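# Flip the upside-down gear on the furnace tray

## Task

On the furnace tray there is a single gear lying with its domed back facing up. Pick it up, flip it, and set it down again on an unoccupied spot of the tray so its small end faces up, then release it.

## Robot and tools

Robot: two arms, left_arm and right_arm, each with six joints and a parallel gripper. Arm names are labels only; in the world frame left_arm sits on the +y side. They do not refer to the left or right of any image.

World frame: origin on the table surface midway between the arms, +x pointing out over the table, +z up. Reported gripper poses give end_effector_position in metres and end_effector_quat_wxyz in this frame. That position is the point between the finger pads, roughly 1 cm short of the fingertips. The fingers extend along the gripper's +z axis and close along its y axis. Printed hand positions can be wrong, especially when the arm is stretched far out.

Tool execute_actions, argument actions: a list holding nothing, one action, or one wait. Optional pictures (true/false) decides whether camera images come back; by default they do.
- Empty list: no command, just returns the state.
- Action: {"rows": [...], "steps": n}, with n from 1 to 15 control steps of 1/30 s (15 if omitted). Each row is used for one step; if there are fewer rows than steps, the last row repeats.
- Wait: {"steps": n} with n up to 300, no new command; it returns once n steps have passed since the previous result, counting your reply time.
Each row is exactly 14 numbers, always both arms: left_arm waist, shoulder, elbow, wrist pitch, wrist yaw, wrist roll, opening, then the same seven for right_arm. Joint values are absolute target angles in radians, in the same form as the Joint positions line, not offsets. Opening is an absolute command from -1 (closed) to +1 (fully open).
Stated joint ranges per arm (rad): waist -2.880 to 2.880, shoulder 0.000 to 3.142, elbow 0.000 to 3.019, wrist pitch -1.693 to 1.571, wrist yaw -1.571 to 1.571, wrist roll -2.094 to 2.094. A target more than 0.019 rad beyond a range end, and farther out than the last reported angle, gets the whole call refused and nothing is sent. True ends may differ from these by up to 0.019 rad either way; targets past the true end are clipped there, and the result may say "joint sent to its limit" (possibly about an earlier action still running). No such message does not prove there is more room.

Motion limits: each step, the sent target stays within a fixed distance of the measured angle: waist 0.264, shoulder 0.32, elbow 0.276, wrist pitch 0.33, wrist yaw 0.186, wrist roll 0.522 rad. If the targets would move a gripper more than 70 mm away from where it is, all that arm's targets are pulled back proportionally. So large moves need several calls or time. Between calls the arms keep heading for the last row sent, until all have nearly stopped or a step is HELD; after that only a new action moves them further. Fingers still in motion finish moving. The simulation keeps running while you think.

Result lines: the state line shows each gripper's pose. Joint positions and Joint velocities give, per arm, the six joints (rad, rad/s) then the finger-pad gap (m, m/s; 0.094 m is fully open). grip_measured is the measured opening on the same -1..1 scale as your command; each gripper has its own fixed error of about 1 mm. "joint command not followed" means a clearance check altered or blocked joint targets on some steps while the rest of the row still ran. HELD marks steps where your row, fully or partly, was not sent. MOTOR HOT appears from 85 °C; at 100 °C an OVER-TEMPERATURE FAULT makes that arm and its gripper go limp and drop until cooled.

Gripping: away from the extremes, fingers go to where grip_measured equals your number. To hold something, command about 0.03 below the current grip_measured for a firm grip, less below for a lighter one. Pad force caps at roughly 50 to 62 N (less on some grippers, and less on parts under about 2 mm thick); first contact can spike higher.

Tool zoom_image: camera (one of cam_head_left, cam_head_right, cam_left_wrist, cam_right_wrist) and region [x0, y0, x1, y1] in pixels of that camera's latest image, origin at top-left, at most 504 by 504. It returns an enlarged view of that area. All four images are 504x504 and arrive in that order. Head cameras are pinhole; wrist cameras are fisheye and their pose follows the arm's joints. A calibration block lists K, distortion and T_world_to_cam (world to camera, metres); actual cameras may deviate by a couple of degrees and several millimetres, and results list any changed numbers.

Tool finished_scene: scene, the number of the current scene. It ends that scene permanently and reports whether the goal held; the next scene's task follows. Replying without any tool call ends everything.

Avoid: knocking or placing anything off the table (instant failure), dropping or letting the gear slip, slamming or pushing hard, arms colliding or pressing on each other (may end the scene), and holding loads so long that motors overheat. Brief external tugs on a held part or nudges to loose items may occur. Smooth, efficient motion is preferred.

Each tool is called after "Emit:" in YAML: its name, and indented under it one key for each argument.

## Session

Emit:
execute_actions:
  actions: []

Scene clock: 0.00 s of 6000.00 s.
left_arm: end_effector_position=(+0.6363, -0.0658, +0.2452) grip_measured=+1.000 end_effector_quat_wxyz=(+0.524, +0.417, +0.737, -0.085) | right_arm: end_effector_position=(+0.3045, -0.5051, +0.3173) grip_measured=+1.000 end_effector_quat_wxyz=(+0.065, +0.929, +0.234, +0.278)
Joint positions: left_arm=[-0.273  1.827  1.49  -0.126  0.219  0.463  0.094] | right_arm=[-0.761  0.817  1.013 -1.311 -0.369  2.033  0.094]
Joint velocities: left_arm=[ 0.005 -0.005  0.007 -0.017 -0.037  0.007  0.   ] | right_arm=[-0.005  0.015 -0.007  0.002  0.022 -0.037  0.   ]
camera_calibration (this result's frames):
cam_left_wrist: T_world_to_cam=[[-0.702265, -0.640869, -0.310018, 0.481703], [-0.490847, 0.751288, -0.441175, 0.477225], [0.515648, -0.15765, -0.842172, -0.00925605], [0, 0, 0, 1]] pos_world=[0.5773, -0.0512843, 0.352081]
cam_right_wrist: T_world_to_cam=[[-0.393467, 0.881421, -0.261306, 0.647507], [0.252233, 0.376826, 0.891281, -0.167543], [0.88406, 0.284779, -0.370592, 0.11591], [0, 0, 0, 1]] pos_world=[0.194561, -0.5406, 0.361481]

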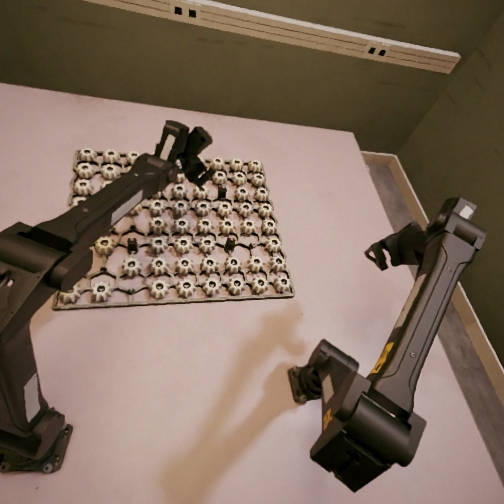

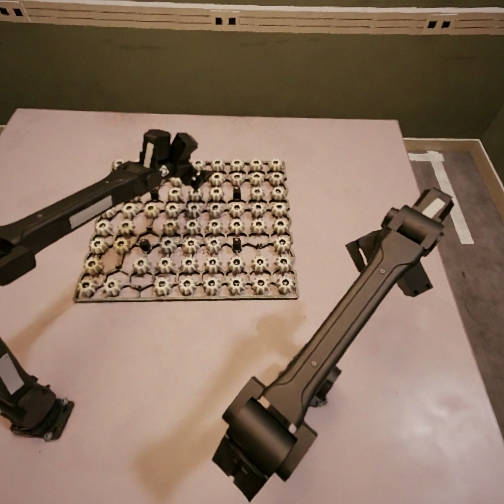

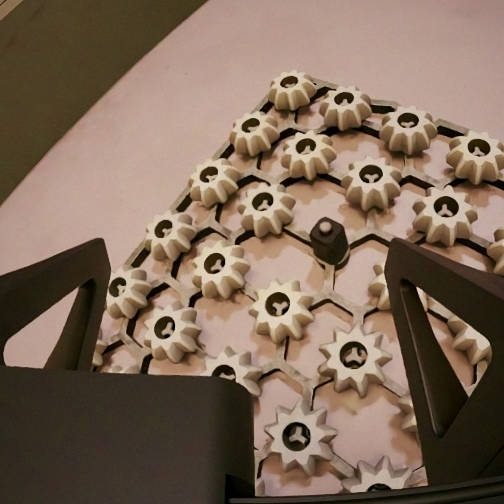

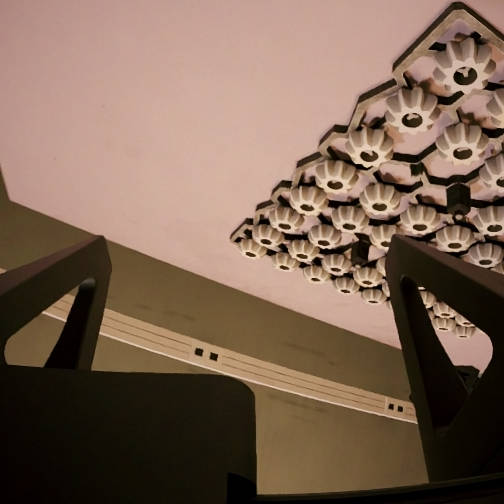

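Emit:
zoom_image:
  camera: "cam_head_right"
  region: [65, 190, 195, 310]

Emit:
zoom_image:
  camera: "cam_head_right"
  region: [175, 190, 305, 310]

Region (65, 190, 195, 310) of cam_head_right's 504x504 image, scaled by 3.877, with more detail than that image has; it fills the top 465 rows of this view, and the rest is white.

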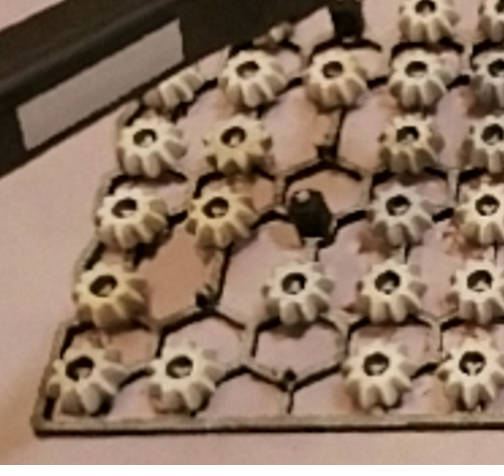

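Region (175, 190, 305, 310) of cam_head_right's 504x504 image, scaled by 3.877, with more detail than that image has; it fills the top 465 rows of this view, and the rest is white.

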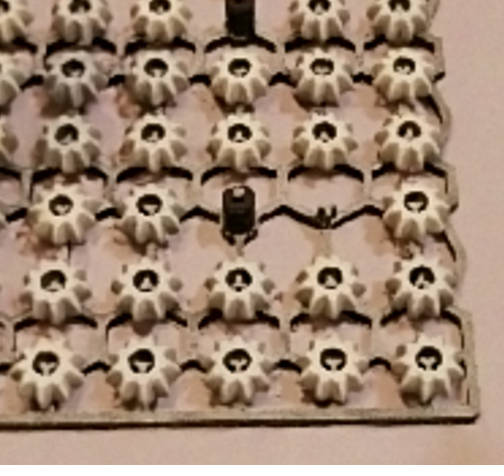

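Emit:
execute_actions:
  actions:
    - {"rows":[[-0.268,1.82,1.54,-0.14,0.215,0.45,0.97,-0.75,0.81,1.02,-1.29,-0.375,2.0,1],[-0.26,1.82,1.555,-0.17,0.21,0.42,0.94,-0.73,0.8,1.01,-1.26,-0.385,1.96,1],[-0.25,1.82,1.57,-0.2,0.2,0.39,0.91,-0.7,0.79,0.99,-1.22,-0.4,1.91,1],[-0.24,1.82,1.585,-0.24,0.19,0.35,0.88,-0.66,0.78,0.97,-1.17,-0.42,1.85,1],[-0.228,1.82,1.6,-0.285,0.18,0.3,0.85,-0.62,0.77,0.945,-1.11,-0.45,1.78,1],[-0.216,1.82,1.61,-0.33,0.17,0.25,0.82,-0.575,0.76,0.92,-1.05,-0.48,1.7,1],[-0.203,1.825,1.62,-0.375,0.16,0.2,0.79,-0.53,0.75,0.895,-0.99,-0.51,1.62,1],[-0.19,1.83,1.63,-0.42,0.15,0.15,0.76,-0.485,0.74,0.87,-0.93,-0.54,1.54,1],[-0.177,1.835,1.64,-0.465,0.14,0.1,0.73,-0.44,0.73,0.845,-0.87,-0.57,1.46,1],[-0.164,1.84,1.65,-0.51,0.13,0.05,0.7,-0.395,0.72,0.82,-0.81,-0.6,1.38,1],[-0.151,1.845,1.66,-0.555,0.12,0,0.67,-0.35,0.71,0.795,-0.75,-0.63,1.3,1],[-0.138,1.85,1.67,-0.6,0.11,-0.05,0.64,-0.305,0.7,0.77,-0.69,-0.66,1.22,1],[-0.125,1.855,1.68,-0.645,0.1,-0.1,0.61,-0.26,0.69,0.745,-0.63,-0.69,1.14,1],[-0.112,1.86,1.685,-0.69,0.09,-0.15,0.58,-0.215,0.68,0.72,-0.57,-0.72,1.06,1],[-0.099,1.865,1.69,-0.735,0.08,-0.2,0.55,-0.17,0.67,0.695,-0.51,-0.75,0.98,1]],"steps":15}
  pictures: false

Emit:
execute_actions:
  actions:
    - {"rows":[[-0.086,1.87,1.695,-0.78,0.07,-0.25,0.5,-0.125,0.66,0.67,-0.45,-0.78,0.9,1],[-0.073,1.875,1.695,-0.825,0.06,-0.3,0.47,-0.08,0.65,0.645,-0.39,-0.81,0.82,1],[-0.06,1.88,1.695,-0.87,0.05,-0.35,0.45,-0.035,0.64,0.62,-0.33,-0.84,0.74,1],[-0.047,1.885,1.695,-0.915,0.04,-0.4,0.45,0.01,0.63,0.59,-0.27,-0.87,0.66,1],[-0.034,1.89,1.695,-0.96,0.03,-0.45,0.45,0.055,0.62,0.56,-0.21,-0.9,0.58,1],[-0.021,1.895,1.695,-1.005,0.02,-0.5,0.45,0.1,0.61,0.53,-0.15,-0.93,0.5,1],[-0.008,1.9,1.695,-1.05,0.01,-0.55,0.45,0.145,0.6,0.5,-0.09,-0.96,0.42,1],[0.005,1.905,1.695,-1.095,0,-0.6,0.45,0.19,0.585,0.47,-0.03,-0.99,0.34,1],[0.017,1.91,1.695,-1.14,0,-0.64,0.45,0.23,0.57,0.44,0.03,-1.02,0.26,1],[0.028,1.912,1.695,-1.18,0,-0.67,0.45,0.27,0.56,0.41,0.08,-1.05,0.19,1],[0.038,1.914,1.695,-1.215,0,-0.7,0.45,0.3,0.55,0.39,0.13,-1.07,0.13,1],[0.047,1.915,1.695,-1.245,0,-0.72,0.45,0.33,0.54,0.37,0.17,-1.09,0.08,1],[0.054,1.915,1.695,-1.27,0,-0.74,0.45,0.35,0.53,0.355,0.2,-1.11,0.04,1],[0.059,1.915,1.695,-1.285,0,-0.75,0.45,0.37,0.525,0.34,0.22,-1.12,0.01,1],[0.062,1.915,1.695,-1.295,0,-0.76,0.45,0.38,0.52,0.33,0.22,-1.13,-0.008,1]],"steps":15}
  pictures: false

Emit:
execute_actions:
  actions:
    - {"steps":12}

Scene clock: 13.27 s of 6000.00 s.
left_arm: end_effector_position=(+0.6440, +0.0541, +0.2163) grip_measured=+0.565 end_effector_quat_wxyz=(+0.344, +0.163, +0.920, -0.095) | right_arm: end_effector_position=(+0.3843, -0.3153, +0.3237) grip_measured=+1.000 end_effector_quat_wxyz=(+0.204, +0.443, +0.719, +0.495)
Joint positions: left_arm=[-0.147  1.831  1.622 -0.637  0.092  0.011  0.074] | right_arm=[-0.249  0.702  0.734 -0.638 -0.722  1.303  0.094]
Joint velocities: left_arm=[ 0.552  0.024  0.256 -1.287 -0.286 -1.341 -0.028] | right_arm=[ 1.284 -0.278 -0.716  1.741 -0.725 -2.132  0.   ]
Steps of this call (steps 1 to 90: nothing new was sent; then 9.77 s passed at rest; steps 91 to 105: all 15 steps of this action). Readings (joint positions):
91: left_arm=[-0.273 1.827 1.490 -0.127 0.219 0.463] | right_arm=[-0.761 0.817 1.013 -1.309 -0.370 2.029]
92: left_arm=[-0.273 1.827 1.491 -0.135 0.216 0.458] | right_arm=[-0.758 0.816 1.012 -1.301 -0.375 2.018]
94: left_arm=[-0.272 1.827 1.499 -0.177 0.201 0.433] | right_arm=[-0.733 0.809 1.000 -1.250 -0.400 1.975]
98: left_arm=[-0.254 1.827 1.541 -0.330 0.164 0.316] | right_arm=[-0.579 0.768 0.917 -1.049 -0.511 1.790]
105: the state above

Scene clock: 13.77 s of 6000.00 s.
left_arm: end_effector_position=(+0.5510, +0.2192, +0.1170) grip_measured=+0.452 end_effector_quat_wxyz=(+0.022, -0.263, +0.965, -0.010) | right_arm: end_effector_position=(+0.2145, -0.1205, +0.3063) grip_measured=+1.000 end_effector_quat_wxyz=(+0.448, -0.434, +0.563, +0.542)
Joint positions: left_arm=[ 0.046  1.914  1.645 -1.252  0.003 -0.643  0.068] | right_arm=[ 0.358  0.537  0.346  0.168 -1.12   0.203  0.094]
Joint velocities: left_arm=[ 0.19   0.044  0.007 -0.574 -0.051 -0.711  0.   ] | right_arm=[ 0.532 -0.249 -0.393  0.598 -0.3   -1.429  0.   ]
Steps of this call (steps 1 to 15: all 15 steps of this action). Readings (joint positions):
1: left_arm=[-0.129 1.833 1.630 -0.682 0.082 -0.037] | right_arm=[-0.204 0.693 0.709 -0.579 -0.752 1.227]
2: left_arm=[-0.110 1.836 1.637 -0.726 0.071 -0.085] | right_arm=[-0.159 0.683 0.685 -0.519 -0.782 1.150]
4: left_arm=[-0.076 1.843 1.644 -0.815 0.050 -0.183] | right_arm=[-0.070 0.662 0.635 -0.399 -0.842 0.995]
8: left_arm=[-0.021 1.868 1.645 -0.997 0.011 -0.381] | right_arm=[0.111 0.617 0.525 -0.157 -0.962 0.679]
15: the state above

Scene clock: 14.17 s of 6000.00 s.
left_arm: end_effector_position=(+0.5438, +0.2291, +0.1163) grip_measured=+0.452 end_effector_quat_wxyz=(+0.007, -0.317, +0.948, -0.004) | right_arm: end_effector_position=(+0.2036, -0.1180, +0.3035) grip_measured=+1.000 end_effector_quat_wxyz=(+0.499, -0.497, +0.502, +0.502)
Joint positions: left_arm=[ 0.061  1.915  1.645 -1.286  0.002 -0.741  0.068] | right_arm=[ 0.383  0.525  0.324  0.207 -1.129  0.013  0.094]
Joint velocities: left_arm=[ 0.005 -0.005 -0.002 -0.007  0.022  0.007  0.001] | right_arm=[-0.005 -0.015  0.007 -0.002  0.007 -0.11   0.   ]
Steps of this call (steps 1 to 12: the robot went on to your last target). Readings (joint positions):
1: left_arm=[0.052 1.915 1.645 -1.267 0.002 -0.665] | right_arm=[0.373 0.530 0.334 0.183 -1.127 0.161]
2: left_arm=[0.057 1.915 1.645 -1.276 0.002 -0.682] | right_arm=[0.381 0.526 0.327 0.192 -1.129 0.129]
4: left_arm=[0.061 1.915 1.645 -1.283 0.002 -0.706] | right_arm=[0.383 0.525 0.324 0.200 -1.129 0.082]
8: left_arm=[0.061 1.915 1.645 -1.286 0.002 -0.731] | right_arm=[0.383 0.525 0.324 0.206 -1.129 0.033]
12: the state above
camera_calibration (this result's frames):
cam_left_wrist: T_world_to_cam=[[0.604157, -0.796811, 0.00931033, -0.146029], [-0.659569, -0.493472, 0.566969, 0.413015], [-0.447173, -0.348679, -0.823687, 0.541603], [0, 0, 0, 1]] pos_world=[0.602827, 0.276299, 0.213305]
cam_right_wrist: T_world_to_cam=[[0.99992, 0.0111458, -0.00590222, -0.200875], [0.00200768, -0.60268, -0.797981, 0.172391], [-0.0124513, 0.797905, -0.602654, 0.403251], [0, 0, 0, 1]] pos_world=[0.205534, -0.215621, 0.3794]

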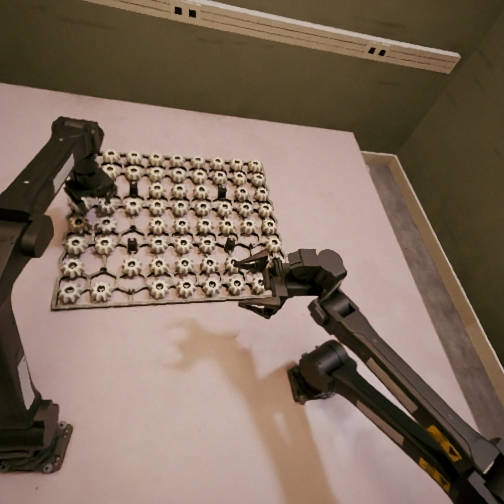

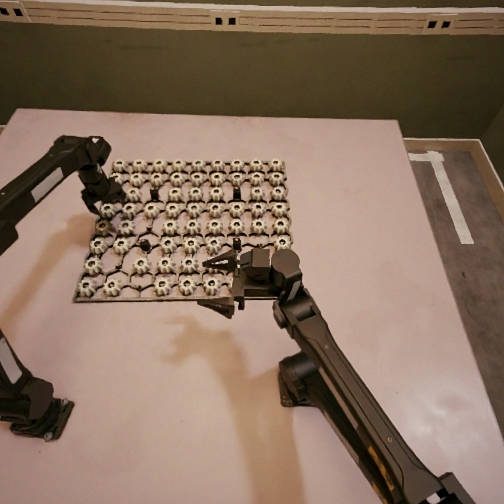

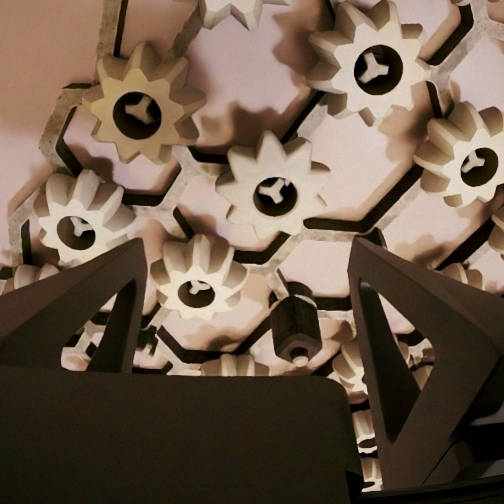

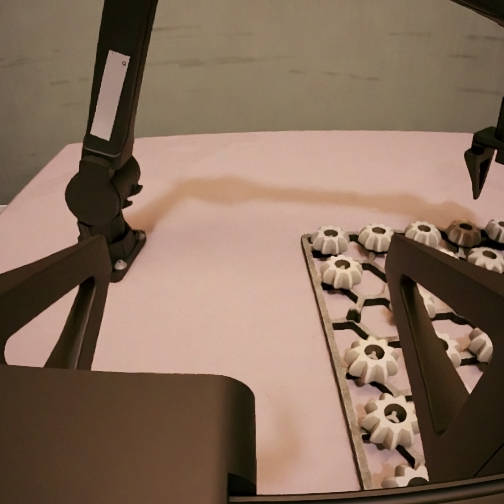

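Emit:
execute_actions:
  actions:
    - {"rows":[[0.05,1.92,1.645,-1.28,0,-0.74,0.45,0.38,0.52,0.33,0.22,-1.13,-0.008,1],[0.045,1.925,1.638,-1.27,0,-0.73,0.45,0.38,0.52,0.33,0.22,-1.13,-0.008,1],[0.04,1.93,1.631,-1.26,0,-0.72,0.45,0.38,0.52,0.33,0.22,-1.13,-0.008,1],[0.035,1.935,1.624,-1.25,0,-0.71,0.45,0.38,0.52,0.33,0.22,-1.13,-0.008,1],[0.03,1.94,1.617,-1.24,0,-0.7,0.45,0.38,0.52,0.33,0.22,-1.13,-0.008,1],[0.026,1.945,1.61,-1.23,0,-0.69,0.45,0.38,0.52,0.33,0.22,-1.13,-0.008,1],[0.023,1.95,1.603,-1.22,0,-0.68,0.45,0.38,0.52,0.33,0.22,-1.13,-0.008,1],[0.02,1.955,1.596,-1.21,0,-0.67,0.45,0.38,0.52,0.33,0.22,-1.13,-0.008,1],[0.02,1.96,1.59,-1.2,0,-0.67,0.45,0.38,0.52,0.33,0.22,-1.13,-0.008,1],[0.02,1.964,1.585,-1.19,0,-0.67,0.45,0.38,0.52,0.33,0.22,-1.13,-0.008,1],[0.02,1.964,1.585,-1.178,0,-0.67,0.45,0.38,0.52,0.33,0.22,-1.13,-0.008,1]],"steps":15}
  pictures: false

Emit:
execute_actions:
  actions:
    - {"steps":8}

Scene clock: 16.73 s of 6000.00 s.
left_arm: end_effector_position=(+0.5400, +0.2109, +0.0713) grip_measured=+0.452 end_effector_quat_wxyz=(+0.002, -0.277, +0.961, -0.002) | right_arm: end_effector_position=(+0.2036, -0.1180, +0.3035) grip_measured=+1.000 end_effector_quat_wxyz=(+0.502, -0.501, +0.498, +0.499)
Joint positions: left_arm=[ 0.03   1.954  1.581 -1.192  0.002 -0.688  0.068] | right_arm=[ 0.383  0.525  0.324  0.207 -1.129 -0.001  0.094]
Joint velocities: left_arm=[-0.034  0.122 -0.032  0.037  0.066  0.066 -0.002] | right_arm=[ 0.005 -0.005 -0.002 -0.012 -0.007  0.051  0.   ]
Steps of this call (steps 1 to 30: the robot went on to your last target; steps 31 to 62: nothing new was sent; steps 63 to 77: all 15 steps of this action). Readings (joint positions):
63: left_arm=[0.061 1.915 1.645 -1.286 0.002 -0.748] | right_arm=[0.383 0.525 0.324 0.207 -1.129 -0.001]
64: left_arm=[0.061 1.915 1.644 -1.285 0.002 -0.747] | right_arm=[0.383 0.525 0.324 0.207 -1.129 -0.001]
66: left_arm=[0.061 1.915 1.638 -1.275 0.002 -0.740] | right_arm=[0.383 0.525 0.324 0.207 -1.129 -0.001]
70: left_arm=[0.051 1.919 1.612 -1.240 0.002 -0.715] | right_arm=[0.383 0.525 0.324 0.207 -1.129 -0.001]
77: the state above

Scene clock: 17.00 s of 6000.00 s.
left_arm: end_effector_position=(+0.5393, +0.2108, +0.0674) grip_measured=+0.452 end_effector_quat_wxyz=(-0.000, -0.274, +0.962, -0.001) | right_arm: end_effector_position=(+0.2036, -0.1180, +0.3035) grip_measured=+1.000 end_effector_quat_wxyz=(+0.502, -0.501, +0.498, +0.499)
Joint positions: left_arm=[ 0.029  1.96   1.579 -1.189  0.002 -0.683  0.068] | right_arm=[ 0.383  0.525  0.324  0.207 -1.129 -0.001  0.094]
Joint velocities: left_arm=[-0.015  0.015 -0.007 -0.017  0.007  0.007 -0.001] | right_arm=[-0.015 -0.005  0.012 -0.017 -0.037  0.037  0.   ]
Steps of this call (steps 1 to 8: the robot went on to your last target). Readings (joint positions):
1: left_arm=[0.029 1.957 1.580 -1.191 0.002 -0.687] | right_arm=[0.383 0.525 0.324 0.207 -1.129 -0.001]
2: left_arm=[0.029 1.959 1.579 -1.191 0.002 -0.686] | right_arm=[0.383 0.525 0.324 0.207 -1.129 -0.001]
4: left_arm=[0.029 1.960 1.579 -1.191 0.002 -0.685] | right_arm=[0.383 0.525 0.324 0.207 -1.129 -0.001]
8: the state above
camera_calibration (this result's frames):
cam_left_wrist: T_world_to_cam=[[0.530134, -0.847914, -0.000474037, -0.10612], [-0.693192, -0.433721, 0.575648, 0.433708], [-0.488306, -0.304842, -0.817697, 0.505439], [0, 0, 0, 1]] pos_world=[0.603709, 0.252207, 0.163583]
cam_right_wrist: T_world_to_cam=[[0.999908, 0.011113, 0.00782975, -0.205044], [0.012946, -0.60269, -0.79787, 0.170129], [-0.00414786, 0.797898, -0.602778, 0.401598], [0, 0, 0, 1]] pos_world=[0.204488, -0.21562, 0.379421]

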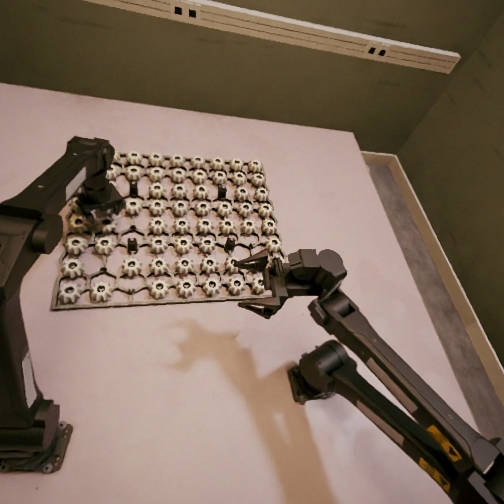

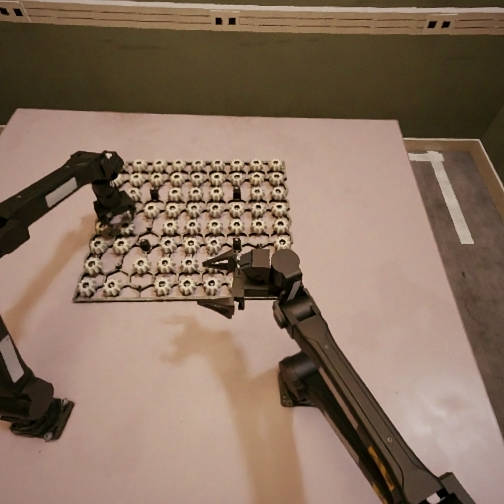

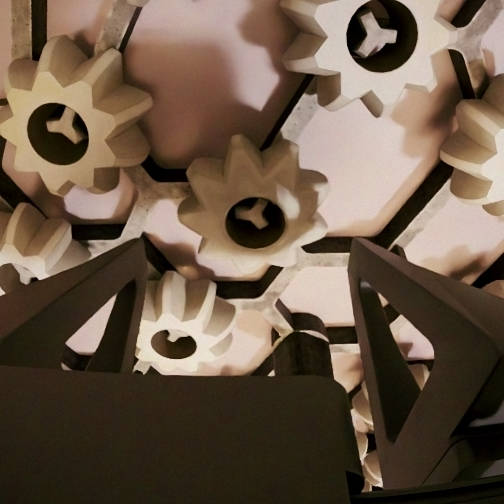

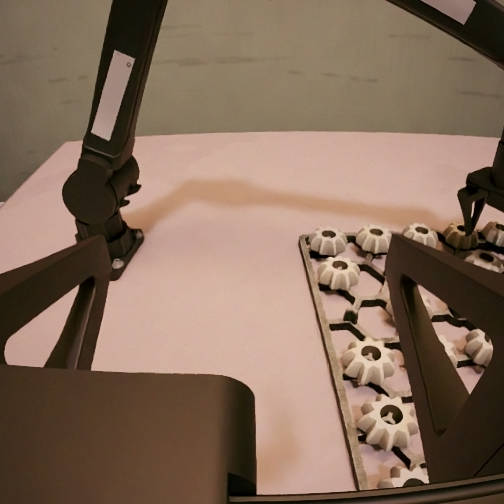

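Emit:
execute_actions:
  actions:
    - {"rows":[[0.02,1.97,1.58,-1.178,0,-0.69,0.45,0.38,0.52,0.33,0.22,-1.13,-0.008,1],[0.02,1.975,1.577,-1.172,0,-0.69,0.45,0.38,0.52,0.33,0.22,-1.13,-0.008,1],[0.02,1.98,1.574,-1.165,0,-0.69,0.45,0.38,0.52,0.33,0.22,-1.13,-0.008,1],[0.02,1.984,1.571,-1.158,0,-0.69,0.45,0.38,0.52,0.33,0.22,-1.13,-0.008,1],[0.02,1.988,1.568,-1.151,0,-0.69,0.45,0.38,0.52,0.33,0.22,-1.13,-0.008,1],[0.02,1.992,1.565,-1.144,0,-0.69,0.45,0.38,0.52,0.33,0.22,-1.13,-0.008,1],[0.02,1.996,1.561,-1.137,0,-0.69,0.45,0.38,0.52,0.33,0.22,-1.13,-0.008,1],[0.02,2.0,1.557,-1.13,0,-0.69,0.45,0.38,0.52,0.33,0.22,-1.13,-0.008,1],[0.02,2.003,1.553,-1.122,0,-0.69,0.45,0.38,0.52,0.33,0.22,-1.13,-0.008,1],[0.02,2.006,1.55,-1.114,0,-0.69,0.45,0.38,0.52,0.33,0.22,-1.13,-0.008,1],[0.02,2.006,1.547,-1.106,0,-0.69,0.45,0.38,0.52,0.33,0.22,-1.13,-0.008,1],[0.02,2.006,1.546,-1.099,0,-0.69,0.45,0.38,0.52,0.33,0.22,-1.13,-0.008,1]],"steps":15}
  pictures: false

Emit:
execute_actions:
  actions:
    - {"steps":8}

Scene clock: 18.97 s of 6000.00 s.
left_arm: end_effector_position=(+0.5414, +0.2105, +0.0366) grip_measured=+0.452 end_effector_quat_wxyz=(+0.004, -0.273, +0.962, -0.003) | right_arm: end_effector_position=(+0.2036, -0.1180, +0.3035) grip_measured=+1.000 end_effector_quat_wxyz=(+0.502, -0.501, +0.498, +0.499)
Joint positions: left_arm=[ 0.029  1.993  1.544 -1.114  0.002 -0.682  0.068] | right_arm=[ 0.383  0.525  0.324  0.207 -1.129 -0.001  0.094]
Joint velocities: left_arm=[ 0.005  0.103 -0.042  0.032  0.066  0.007 -0.001] | right_arm=[-0.024  0.005 -0.002 -0.027 -0.051 -0.037  0.   ]
Steps of this call (steps 1 to 15: the robot went on to your last target; steps 16 to 44: nothing new was sent; steps 45 to 59: all 15 steps of this action). Readings (joint positions):
45: left_arm=[0.029 1.960 1.579 -1.189 0.002 -0.682] | right_arm=[0.383 0.525 0.324 0.207 -1.129 -0.001]
46: left_arm=[0.029 1.960 1.579 -1.188 0.002 -0.682] | right_arm=[0.383 0.525 0.324 0.207 -1.129 -0.001]
48: left_arm=[0.029 1.960 1.577 -1.180 0.002 -0.682] | right_arm=[0.383 0.525 0.324 0.207 -1.129 -0.001]
52: left_arm=[0.029 1.965 1.567 -1.154 0.002 -0.682] | right_arm=[0.383 0.525 0.324 0.207 -1.129 -0.001]
59: the state above

Scene clock: 19.23 s of 6000.00 s.
left_arm: end_effector_position=(+0.5407, +0.2106, +0.0329) grip_measured=+0.452 end_effector_quat_wxyz=(+0.002, -0.273, +0.962, -0.002) | right_arm: end_effector_position=(+0.2036, -0.1180, +0.3035) grip_measured=+1.000 end_effector_quat_wxyz=(+0.502, -0.501, +0.498, +0.499)
Joint positions: left_arm=[ 0.029  1.998  1.541 -1.11   0.002 -0.682  0.068] | right_arm=[ 0.383  0.525  0.324  0.207 -1.129 -0.001  0.094]
Joint velocities: left_arm=[-0.024 -0.024 -0.002  0.002  0.037  0.022 -0.001] | right_arm=[-0.015 -0.005  0.012  0.007 -0.066  0.081  0.   ]
Steps of this call (steps 1 to 8: the robot went on to your last target). Readings (joint positions):
1: left_arm=[0.029 1.995 1.543 -1.112 0.002 -0.682] | right_arm=[0.383 0.525 0.324 0.207 -1.129 -0.001]
2: left_arm=[0.029 1.997 1.542 -1.112 0.002 -0.682] | right_arm=[0.383 0.525 0.324 0.207 -1.129 -0.001]
4: left_arm=[0.029 1.998 1.541 -1.111 0.002 -0.682] | right_arm=[0.383 0.525 0.324 0.207 -1.129 -0.001]
8: the state above
camera_calibration (this result's frames):
cam_left_wrist: T_world_to_cam=[[0.529161, -0.848519, 0.00194352, -0.10648], [-0.695863, -0.432647, 0.573229, 0.45576], [-0.485555, -0.304683, -0.819393, 0.476438], [0, 0, 0, 1]] pos_world=[0.604828, 0.251995, 0.129341]
cam_right_wrist: T_world_to_cam=[[0.999908, 0.011113, 0.00782975, -0.205044], [0.012946, -0.60269, -0.79787, 0.170129], [-0.00414786, 0.797898, -0.602778, 0.401598], [0, 0, 0, 1]] pos_world=[0.204488, -0.21562, 0.379421]

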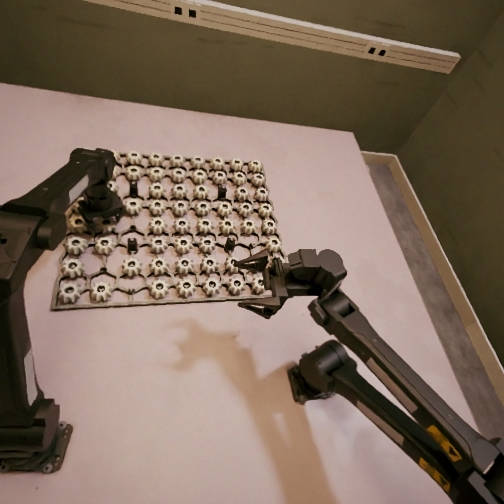

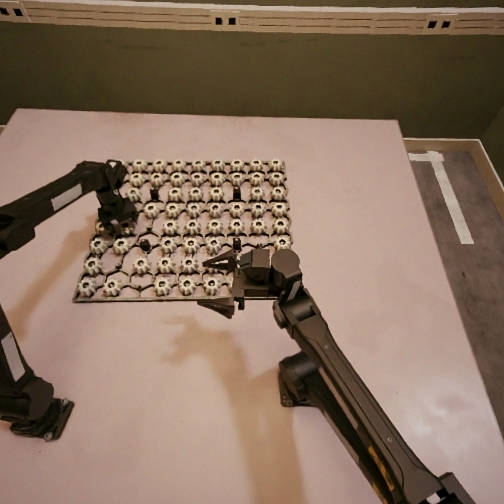

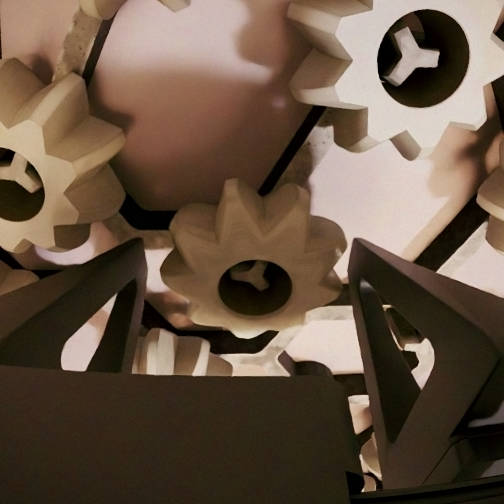

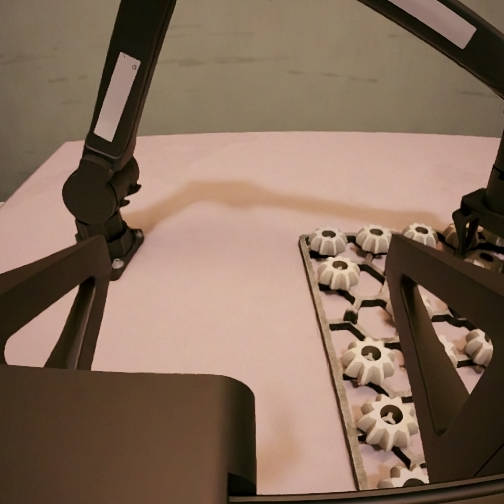

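Emit:
execute_actions:
  actions:
    - {"rows":[[0.02,2.015,1.546,-1.099,0.012,-0.69,0.45,0.38,0.52,0.33,0.22,-1.13,-0.008,1],[0.02,2.015,1.546,-1.099,0.012,-0.69,0.43,0.38,0.52,0.33,0.22,-1.13,-0.008,1],[0.02,2.015,1.546,-1.099,0.012,-0.69,0.41,0.38,0.52,0.33,0.22,-1.13,-0.008,1],[0.02,2.015,1.546,-1.099,0.012,-0.69,0.39,0.38,0.52,0.33,0.22,-1.13,-0.008,1],[0.02,2.015,1.546,-1.099,0.012,-0.69,0.36,0.38,0.52,0.33,0.22,-1.13,-0.008,1],[0.02,2.015,1.546,-1.099,0.012,-0.69,0.33,0.38,0.52,0.33,0.22,-1.13,-0.008,1],[0.02,2.015,1.546,-1.099,0.012,-0.69,0.3,0.38,0.52,0.33,0.22,-1.13,-0.008,1],[0.02,2.015,1.546,-1.099,0.012,-0.69,0.27,0.38,0.52,0.33,0.22,-1.13,-0.008,1],[0.02,2.015,1.546,-1.099,0.012,-0.69,0.24,0.38,0.52,0.33,0.22,-1.13,-0.008,1],[0.02,2.015,1.546,-1.099,0.012,-0.69,0.22,0.38,0.52,0.33,0.22,-1.13,-0.008,1],[0.02,2.015,1.546,-1.099,0.012,-0.69,0.19,0.38,0.52,0.33,0.22,-1.13,-0.008,1],[0.02,2.015,1.546,-1.099,0.012,-0.69,0.14,0.38,0.52,0.33,0.22,-1.13,-0.008,1]],"steps":15}

Scene clock: 21.17 s of 6000.00 s.
left_arm: end_effector_position=(+0.5408, +0.2091, +0.0329) grip_measured=+0.194 end_effector_quat_wxyz=(+0.000, -0.273, +0.962, -0.006) | right_arm: end_effector_position=(+0.2036, -0.1180, +0.3035) grip_measured=+1.000 end_effector_quat_wxyz=(+0.502, -0.501, +0.498, +0.499)
Joint positions: left_arm=[ 0.029  1.998  1.541 -1.109  0.011 -0.682  0.056] | right_arm=[ 0.383  0.525  0.324  0.207 -1.129 -0.001  0.094]
Joint velocities: left_arm=[-0.005 -0.005 -0.007 -0.002  0.007  0.022 -0.001] | right_arm=[-0.005 -0.015  0.007  0.007 -0.051 -0.051  0.   ]
Steps of this call (steps 1 to 15: the robot went on to your last target; steps 16 to 43: nothing new was sent; steps 44 to 58: all 15 steps of this action). Readings (joint positions):
44: left_arm=[0.029 1.998 1.541 -1.110 0.005 -0.682] | right_arm=[0.383 0.525 0.324 0.207 -1.129 -0.001]
45: left_arm=[0.029 1.998 1.541 -1.110 0.007 -0.682] | right_arm=[0.383 0.525 0.324 0.207 -1.129 -0.001]
47: left_arm=[0.029 1.998 1.541 -1.110 0.008 -0.682] | right_arm=[0.383 0.525 0.324 0.207 -1.129 -0.001]
51: left_arm=[0.029 1.998 1.541 -1.110 0.009 -0.682] | right_arm=[0.383 0.525 0.324 0.207 -1.129 -0.001]
58: the state above
camera_calibration (this result's frames):
cam_left_wrist: T_world_to_cam=[[0.529123, -0.848492, 0.009457, -0.108058], [-0.695888, -0.427527, 0.577027, 0.453969], [-0.48556, -0.3119, -0.81667, 0.477443], [0, 0, 0, 1]] pos_world=[0.604915, 0.251312, 0.128983]
cam_right_wrist: T_world_to_cam=[[0.999908, 0.011113, 0.00782975, -0.205044], [0.012946, -0.60269, -0.79787, 0.170129], [-0.00414786, 0.797898, -0.602778, 0.401598], [0, 0, 0, 1]] pos_world=[0.204488, -0.21562, 0.379421]

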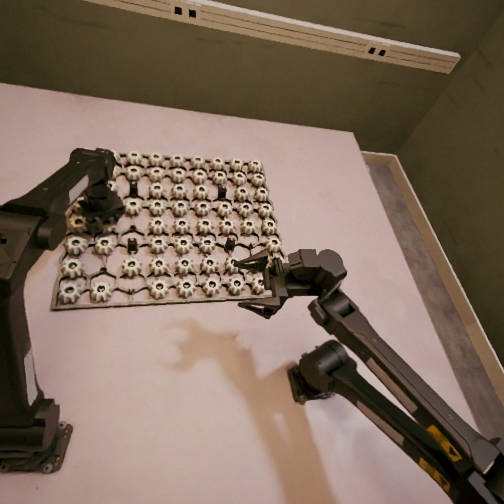

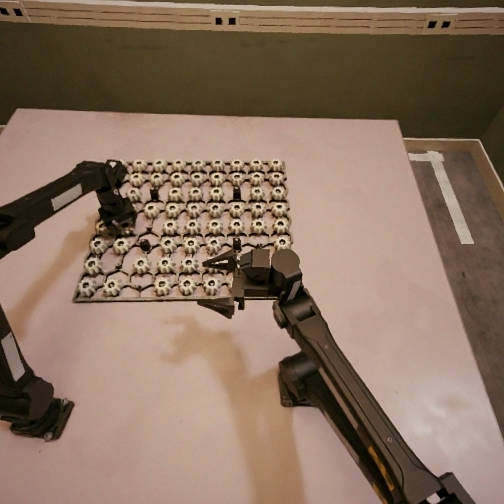

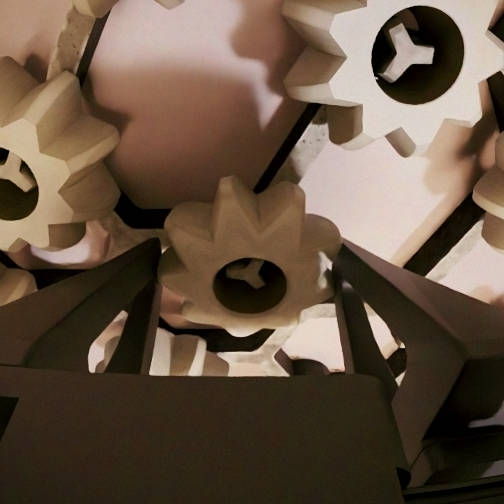

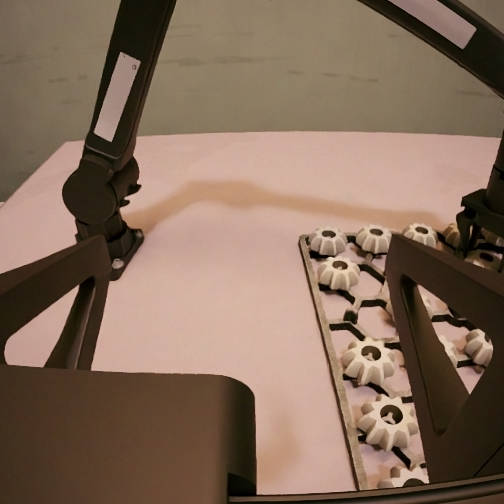

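Emit:
execute_actions:
  actions:
    - {"rows":[[0.025,1.99,1.56,-1.11,0.012,-0.69,0.15,0.38,0.52,0.33,0.22,-1.13,-0.008,1],[0.025,1.975,1.57,-1.113,0.012,-0.69,0.15,0.38,0.52,0.33,0.22,-1.13,-0.008,1],[0.025,1.965,1.57,-1.116,0.012,-0.69,0.15,0.38,0.52,0.33,0.22,-1.13,-0.008,1],[0.025,1.955,1.57,-1.117,0.012,-0.69,0.15,0.38,0.52,0.33,0.22,-1.13,-0.008,1],[0.025,1.945,1.57,-1.118,0.012,-0.69,0.15,0.38,0.52,0.33,0.22,-1.13,-0.008,1],[0.025,1.935,1.57,-1.12,0.012,-0.69,0.15,0.38,0.52,0.33,0.22,-1.13,-0.008,1],[0.025,1.925,1.57,-1.122,0.012,-0.69,0.15,0.38,0.52,0.33,0.22,-1.13,-0.008,1],[0.025,1.915,1.57,-1.125,0.012,-0.69,0.15,0.38,0.52,0.33,0.22,-1.13,-0.008,1],[0.025,1.905,1.57,-1.128,0.012,-0.69,0.15,0.38,0.52,0.33,0.22,-1.13,-0.008,1],[0.025,1.89,1.57,-1.131,0.012,-0.69,0.15,0.38,0.52,0.33,0.22,-1.13,-0.008,1],[0.025,1.875,1.57,-1.134,0.012,-0.69,0.15,0.38,0.52,0.33,0.22,-1.13,-0.008,1],[0.025,1.86,1.57,-1.137,0.012,-0.69,0.15,0.38,0.52,0.33,0.22,-1.13,-0.008,1],[0.025,1.84,1.57,-1.14,0.012,-0.69,0.15,0.38,0.52,0.33,0.22,-1.13,-0.008,1],[0.025,1.82,1.57,-1.14,0.012,-0.69,0.15,0.38,0.52,0.33,0.22,-1.13,-0.008,1],[0.025,1.8,1.57,-1.14,0.012,-0.69,0.15,0.38,0.52,0.33,0.22,-1.13,-0.008,1]],"steps":15}
  pictures: false

Emit:
execute_actions:
  actions:
    - {"rows":[[0.02,1.775,1.55,-1.12,0.02,-0.7,0.15,0.38,0.52,0.33,0.22,-1.13,-0.008,1],[0.01,1.75,1.53,-1.09,0.04,-0.72,0.15,0.38,0.52,0.33,0.22,-1.13,-0.008,1],[0,1.72,1.5,-1.05,0.07,-0.745,0.15,0.38,0.52,0.33,0.22,-1.13,-0.008,1],[-0.015,1.69,1.465,-1.0,0.1,-0.77,0.15,0.38,0.52,0.33,0.22,-1.13,-0.008,1],[-0.03,1.66,1.425,-0.94,0.135,-0.8,0.15,0.38,0.52,0.33,0.22,-1.13,-0.008,1],[-0.045,1.63,1.385,-0.875,0.17,-0.83,0.15,0.38,0.52,0.33,0.22,-1.13,-0.008,1],[-0.06,1.6,1.345,-0.81,0.205,-0.86,0.15,0.38,0.52,0.33,0.22,-1.13,-0.008,1],[-0.075,1.57,1.305,-0.745,0.24,-0.89,0.15,0.38,0.52,0.33,0.22,-1.13,-0.008,1],[-0.09,1.54,1.265,-0.68,0.275,-0.92,0.15,0.38,0.52,0.33,0.22,-1.13,-0.008,1],[-0.105,1.51,1.225,-0.615,0.31,-0.95,0.15,0.38,0.52,0.33,0.22,-1.13,-0.008,1],[-0.12,1.48,1.185,-0.55,0.345,-0.98,0.15,0.38,0.52,0.33,0.22,-1.13,-0.008,1],[-0.135,1.45,1.145,-0.485,0.38,-1.01,0.15,0.38,0.52,0.33,0.22,-1.13,-0.008,1],[-0.15,1.42,1.105,-0.42,0.42,-1.04,0.15,0.38,0.52,0.33,0.22,-1.13,-0.008,1],[-0.165,1.39,1.065,-0.355,0.46,-1.07,0.15,0.38,0.52,0.33,0.22,-1.13,-0.008,1],[-0.18,1.36,1.025,-0.29,0.5,-1.1,0.15,0.38,0.52,0.33,0.22,-1.13,-0.008,1]],"steps":15}
  pictures: false

Emit:
execute_actions:
  actions:
    - {"rows":[[-0.195,1.33,0.98,-0.22,0.54,-1.13,0.15,0.38,0.52,0.33,0.22,-1.13,-0.008,1],[-0.21,1.3,0.935,-0.15,0.58,-1.16,0.15,0.38,0.52,0.33,0.22,-1.13,-0.008,1],[-0.23,1.27,0.89,-0.08,0.62,-1.19,0.15,0.38,0.52,0.33,0.22,-1.13,-0.008,1],[-0.25,1.24,0.845,-0.01,0.66,-1.22,0.15,0.38,0.52,0.33,0.22,-1.13,-0.008,1],[-0.27,1.21,0.8,0.06,0.7,-1.25,0.15,0.38,0.52,0.33,0.22,-1.13,-0.008,1],[-0.29,1.18,0.755,0.13,0.74,-1.28,0.15,0.38,0.52,0.33,0.22,-1.13,-0.008,1],[-0.31,1.15,0.71,0.2,0.78,-1.3,0.15,0.38,0.52,0.33,0.22,-1.13,-0.008,1],[-0.33,1.12,0.67,0.27,0.82,-1.32,0.15,0.38,0.52,0.33,0.22,-1.13,-0.008,1],[-0.35,1.09,0.63,0.34,0.86,-1.34,0.15,0.38,0.52,0.33,0.22,-1.13,-0.008,1],[-0.37,1.065,0.595,0.4,0.9,-1.36,0.15,0.38,0.52,0.33,0.22,-1.13,-0.008,1],[-0.385,1.045,0.565,0.45,0.93,-1.375,0.15,0.38,0.52,0.33,0.22,-1.13,-0.008,1],[-0.4,1.03,0.54,0.5,0.95,-1.39,0.15,0.38,0.52,0.33,0.22,-1.13,-0.008,1],[-0.412,1.02,0.52,0.54,0.97,-1.4,0.15,0.38,0.52,0.33,0.22,-1.13,-0.008,1],[-0.422,1.013,0.505,0.56,0.985,-1.405,0.15,0.38,0.52,0.33,0.22,-1.13,-0.008,1],[-0.43,1.008,0.495,0.575,0.992,-1.41,0.15,0.38,0.52,0.33,0.22,-1.13,-0.008,1]],"steps":15}
  pictures: false

Emit:
execute_actions:
  actions:
    - {"steps":12}

Scene clock: 25.80 s of 6000.00 s.
left_arm: end_effector_position=(+0.5415, +0.2090, +0.0696) grip_measured=+0.194 end_effector_quat_wxyz=(+0.022, -0.273, +0.962, -0.015) | right_arm: end_effector_position=(+0.2036, -0.1180, +0.3035) grip_measured=+1.000 end_effector_quat_wxyz=(+0.502, -0.501, +0.498, +0.499)
Joint positions: left_arm=[ 0.029  1.932  1.541 -1.127  0.011 -0.682  0.056] | right_arm=[ 0.383  0.525  0.324  0.207 -1.129 -0.001  0.094]
Joint velocities: left_arm=[-0.005 -0.425  0.017  0.002 -0.066  0.007 -0.001] | right_arm=[ 0.005  0.005 -0.007 -0.012 -0.022 -0.022  0.   ]
Steps of this call (steps 1 to 15: the robot went on to your last target; steps 16 to 90: nothing new was sent; then 1.13 s passed at rest; steps 91 to 105: all 15 steps of this action). Readings (joint positions):
91: left_arm=[0.029 1.998 1.541 -1.109 0.011 -0.682] | right_arm=[0.383 0.525 0.324 0.207 -1.129 -0.001]
92: left_arm=[0.029 1.998 1.541 -1.109 0.011 -0.682] | right_arm=[0.383 0.525 0.324 0.207 -1.129 -0.001]
94: left_arm=[0.029 1.998 1.541 -1.109 0.011 -0.682] | right_arm=[0.383 0.525 0.324 0.207 -1.129 -0.001]
98: left_arm=[0.029 1.993 1.541 -1.112 0.011 -0.682] | right_arm=[0.383 0.525 0.324 0.207 -1.129 -0.001]
105: the state above

Scene clock: 26.30 s of 6000.00 s.
left_arm: end_effector_position=(+0.4764, +0.0566, +0.2087) grip_measured=+0.194 end_effector_quat_wxyz=(+0.168, -0.220, +0.883, -0.378) | right_arm: end_effector_position=(+0.2036, -0.1180, +0.3035) grip_measured=+1.000 end_effector_quat_wxyz=(+0.502, -0.501, +0.498, +0.499)
Joint positions: left_arm=[-0.126  1.46   1.089 -0.452  0.456 -0.954  0.056] | right_arm=[ 0.383  0.525  0.324  0.207 -1.129 -0.001  0.094]
Joint velocities: left_arm=[-0.728 -1.001 -1.272  2.117  1.136 -0.901  0.   ] | right_arm=[ 0.005 -0.015 -0.002 -0.007 -0.022  0.066  0.   ]
Steps of this call (steps 1 to 15: all 15 steps of this action). Readings (joint positions):
1: left_arm=[0.029 1.917 1.540 -1.127 0.012 -0.682] | right_arm=[0.383 0.525 0.324 0.207 -1.129 -0.001]
2: left_arm=[0.029 1.898 1.536 -1.123 0.019 -0.685] | right_arm=[0.383 0.525 0.324 0.207 -1.129 -0.001]
4: left_arm=[0.029 1.848 1.507 -1.087 0.060 -0.700] | right_arm=[0.383 0.525 0.324 0.207 -1.129 -0.001]
8: left_arm=[0.008 1.709 1.379 -0.910 0.185 -0.766] | right_arm=[0.383 0.525 0.324 0.207 -1.129 -0.001]
15: the state above

Scene clock: 26.80 s of 6000.00 s.
left_arm: end_effector_position=(+0.2070, -0.0409, +0.2858) grip_measured=+0.194 end_effector_quat_wxyz=(+0.072, +0.062, +0.714, -0.693) | right_arm: end_effector_position=(+0.2036, -0.1180, +0.3035) grip_measured=+1.000 end_effector_quat_wxyz=(+0.502, -0.501, +0.498, +0.499)
Joint positions: left_arm=[-0.41   1.034  0.495  0.489  0.986 -1.34   0.056] | right_arm=[ 0.383  0.525  0.324  0.207 -1.129 -0.001  0.094]
Joint velocities: left_arm=[-0.357 -0.376 -0.466  0.862  0.3   -0.359  0.   ] | right_arm=[-0.005 -0.015  0.007  0.017 -0.066  0.007  0.   ]
Steps of this call (steps 1 to 15: all 15 steps of this action). Readings (joint positions):
1: left_arm=[-0.151 1.425 1.045 -0.380 0.498 -0.986] | right_arm=[0.383 0.525 0.324 0.207 -1.129 -0.001]
2: left_arm=[-0.175 1.392 1.000 -0.310 0.540 -1.017] | right_arm=[0.383 0.525 0.324 0.207 -1.129 -0.001]
4: left_arm=[-0.219 1.327 0.909 -0.171 0.622 -1.078] | right_arm=[0.383 0.525 0.324 0.207 -1.129 -0.001]
8: left_arm=[-0.290 1.203 0.728 0.106 0.780 -1.195] | right_arm=[0.383 0.525 0.324 0.207 -1.129 -0.001]
15: the state above

Scene clock: 27.20 s of 6000.00 s.
left_arm: end_effector_position=(+0.1939, -0.0418, +0.2902) grip_measured=+0.194 end_effector_quat_wxyz=(+0.059, +0.066, +0.704, -0.704) | right_arm: end_effector_position=(+0.2036, -0.1180, +0.3035) grip_measured=+1.000 end_effector_quat_wxyz=(+0.502, -0.501, +0.498, +0.499)
Joint positions: left_arm=[-0.428  1.018  0.473  0.544  0.994 -1.394  0.056] | right_arm=[ 0.383  0.525  0.324  0.207 -1.129 -0.001  0.094]
Joint velocities: left_arm=[ 0.005 -0.005 -0.002 -0.002 -0.007  0.022  0.   ] | right_arm=[-0.005 -0.005 -0.007  0.012 -0.066 -0.037  0.   ]
Steps of this call (steps 1 to 12: the robot went on to your last target). Readings (joint positions):
1: left_arm=[-0.420 1.024 0.482 0.512 0.993 -1.351] | right_arm=[0.383 0.525 0.324 0.207 -1.129 -0.001]
2: left_arm=[-0.427 1.019 0.476 0.525 0.995 -1.360] | right_arm=[0.383 0.525 0.324 0.207 -1.129 -0.001]
4: left_arm=[-0.428 1.018 0.473 0.537 0.995 -1.374] | right_arm=[0.383 0.525 0.324 0.207 -1.129 -0.001]
8: left_arm=[-0.428 1.018 0.473 0.543 0.994 -1.388] | right_arm=[0.383 0.525 0.324 0.207 -1.129 -0.001]
12: the state above
camera_calibration (this result's frames):
cam_left_wrist: T_world_to_cam=[[-0.171079, -0.00134602, 0.985256, -0.251794], [-0.800734, 0.58285, -0.138243, 0.227059], [-0.57407, -0.812579, -0.100791, 0.229345], [0, 0, 0, 1]] pos_world=[0.270397, 0.0536802, 0.302587]
cam_right_wrist: T_world_to_cam=[[0.999908, 0.011113, 0.00782975, -0.205044], [0.012946, -0.60269, -0.79787, 0.170129], [-0.00414786, 0.797898, -0.602778, 0.401598], [0, 0, 0, 1]] pos_world=[0.204488, -0.21562, 0.379421]

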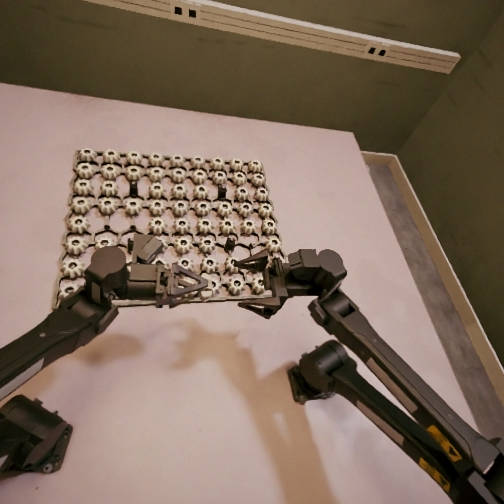

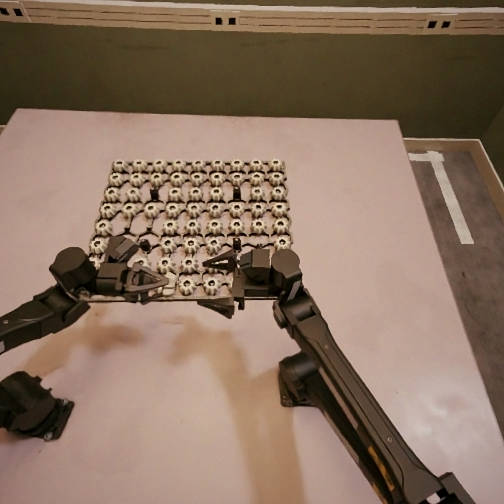

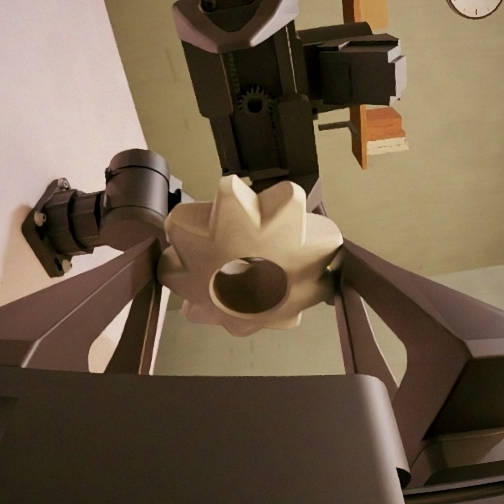

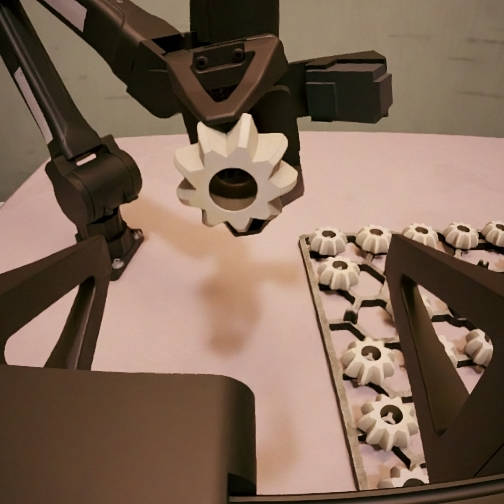

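Emit:
execute_actions:
  actions:
    - {"rows":[[-0.43,1.008,0.495,0.575,0.992,-1.41,0.15,0.395,0.54,0.365,0.225,-1.125,0,0.95],[-0.43,1.008,0.495,0.575,0.992,-1.41,0.15,0.415,0.55,0.368,0.23,-1.11,0,0.92],[-0.43,1.008,0.495,0.575,0.992,-1.41,0.15,0.44,0.563,0.371,0.24,-1.09,0,0.89],[-0.43,1.008,0.495,0.575,0.992,-1.41,0.15,0.47,0.578,0.374,0.25,-1.065,0,0.86],[-0.43,1.008,0.495,0.575,0.992,-1.41,0.15,0.5,0.595,0.378,0.262,-1.035,0,0.83],[-0.43,1.008,0.495,0.575,0.992,-1.41,0.15,0.53,0.612,0.382,0.274,-1.005,0,0.8],[-0.43,1.008,0.495,0.575,0.992,-1.41,0.15,0.56,0.63,0.386,0.287,-0.975,0,0.8],[-0.43,1.008,0.495,0.575,0.992,-1.41,0.15,0.59,0.648,0.39,0.3,-0.945,0,0.8],[-0.43,1.008,0.495,0.575,0.992,-1.41,0.15,0.62,0.667,0.394,0.314,-0.915,0,0.8],[-0.43,1.008,0.495,0.575,0.992,-1.41,0.15,0.65,0.686,0.398,0.328,-0.885,0,0.8],[-0.43,1.008,0.495,0.575,0.992,-1.41,0.15,0.675,0.704,0.402,0.341,-0.855,0,0.8],[-0.43,1.008,0.495,0.575,0.992,-1.41,0.15,0.695,0.72,0.406,0.353,-0.83,0,0.8],[-0.43,1.008,0.495,0.575,0.992,-1.41,0.15,0.712,0.733,0.41,0.363,-0.81,0,0.8],[-0.43,1.008,0.495,0.575,0.992,-1.41,0.15,0.724,0.743,0.413,0.371,-0.792,0,0.8],[-0.43,1.008,0.495,0.575,0.992,-1.41,0.15,0.732,0.75,0.415,0.377,-0.778,0,0.8]],"steps":15}
  pictures: false

Emit:
execute_actions:
  actions:
    - {"steps":10}

Scene clock: 29.83 s of 6000.00 s.
left_arm: end_effector_position=(+0.1939, -0.0418, +0.2902) grip_measured=+0.194 end_effector_quat_wxyz=(+0.057, +0.064, +0.704, -0.705) | right_arm: end_effector_position=(+0.1992, -0.0435, +0.2896) grip_measured=+0.802 end_effector_quat_wxyz=(+0.492, -0.498, +0.511, +0.498)
Joint positions: left_arm=[-0.428  1.018  0.473  0.544  0.994 -1.398  0.056] | right_arm=[ 0.713  0.73   0.358  0.346 -0.794 -0.001  0.085]
Joint velocities: left_arm=[ 0.005 -0.015  0.012  0.017  0.007 -0.051 -0.001] | right_arm=[ 0.386  0.337  0.105  0.242  0.403 -0.022 -0.   ]
Steps of this call (steps 1 to 30: the robot went on to your last target; steps 31 to 64: nothing new was sent; steps 65 to 79: all 15 steps of this action). Readings (joint positions):
65: left_arm=[-0.428 1.018 0.473 0.544 0.994 -1.398] | right_arm=[0.383 0.525 0.324 0.208 -1.129 -0.001]
66: left_arm=[-0.428 1.018 0.473 0.544 0.994 -1.398] | right_arm=[0.386 0.527 0.324 0.210 -1.120 -0.001]
68: left_arm=[-0.428 1.018 0.473 0.544 0.994 -1.398] | right_arm=[0.411 0.539 0.324 0.223 -1.084 -0.001]
72: left_arm=[-0.428 1.018 0.473 0.544 0.994 -1.398] | right_arm=[0.528 0.602 0.330 0.263 -0.972 -0.001]
79: the state above

Scene clock: 30.17 s of 6000.00 s.
left_arm: end_effector_position=(+0.1939, -0.0418, +0.2902) grip_measured=+0.194 end_effector_quat_wxyz=(+0.057, +0.064, +0.704, -0.705) | right_arm: end_effector_position=(+0.1985, -0.0381, +0.2910) grip_measured=+0.802 end_effector_quat_wxyz=(+0.494, -0.500, +0.507, +0.499)
Joint positions: left_arm=[-0.428  1.018  0.473  0.544  0.994 -1.398  0.056] | right_arm=[ 0.73   0.748  0.365  0.363 -0.78  -0.001  0.085]
Joint velocities: left_arm=[ 0.005 -0.015  0.002 -0.002 -0.051 -0.051  0.   ] | right_arm=[-0.005  0.005 -0.012 -0.032 -0.007  0.007  0.001]
Steps of this call (steps 1 to 10: the robot went on to your last target). Readings (joint positions):
1: left_arm=[-0.428 1.018 0.473 0.544 0.994 -1.398] | right_arm=[0.723 0.740 0.362 0.352 -0.786 -0.001]
2: left_arm=[-0.428 1.018 0.473 0.544 0.994 -1.398] | right_arm=[0.729 0.746 0.363 0.356 -0.783 -0.001]
4: left_arm=[-0.428 1.018 0.473 0.544 0.994 -1.398] | right_arm=[0.730 0.748 0.365 0.360 -0.781 -0.001]
8: left_arm=[-0.428 1.018 0.473 0.544 0.994 -1.398] | right_arm=[0.730 0.748 0.365 0.363 -0.780 -0.001]
10: the state above
camera_calibration (this result's frames):
cam_left_wrist: T_world_to_cam=[[-0.166943, -0.00138617, 0.985966, -0.252804], [-0.801309, 0.582853, -0.134858, 0.226189], [-0.574486, -0.812576, -0.0984142, 0.228736], [0, 0, 0, 1]] pos_world=[0.270448, 0.0536799, 0.30227]
cam_right_wrist: T_world_to_cam=[[0.999889, 0.00953806, -0.0114737, -0.195228], [-0.00316661, -0.615816, -0.787884, 0.208168], [-0.0145806, 0.787833, -0.615717, 0.335793], [0, 0, 0, 1]] pos_world=[0.200761, -0.134493, 0.368526]

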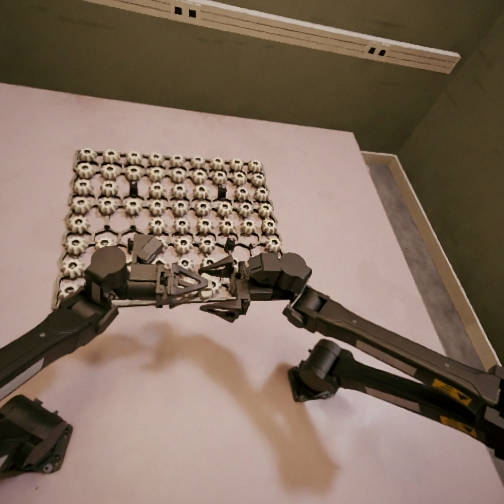

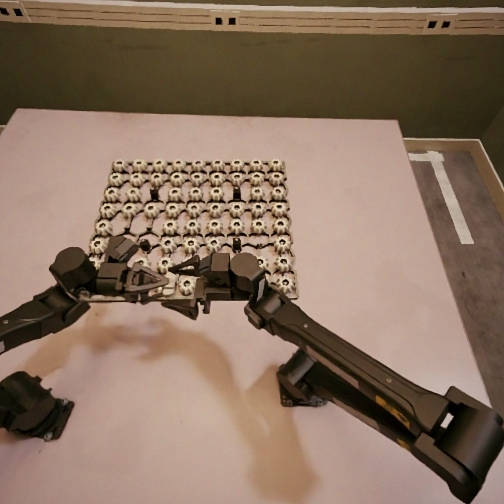

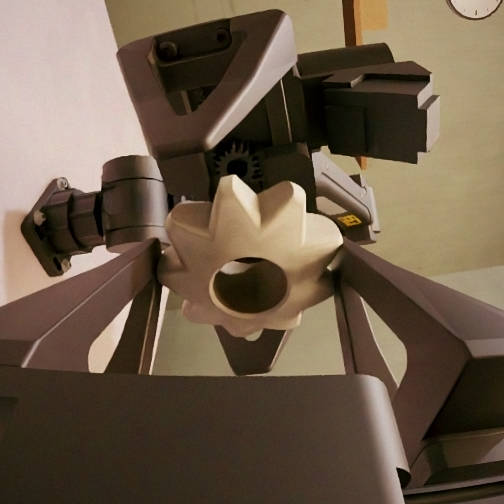

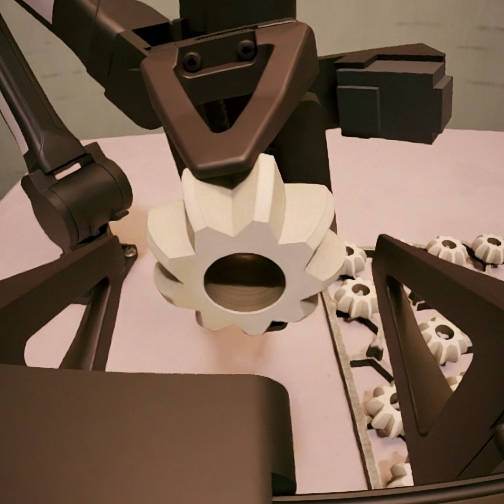

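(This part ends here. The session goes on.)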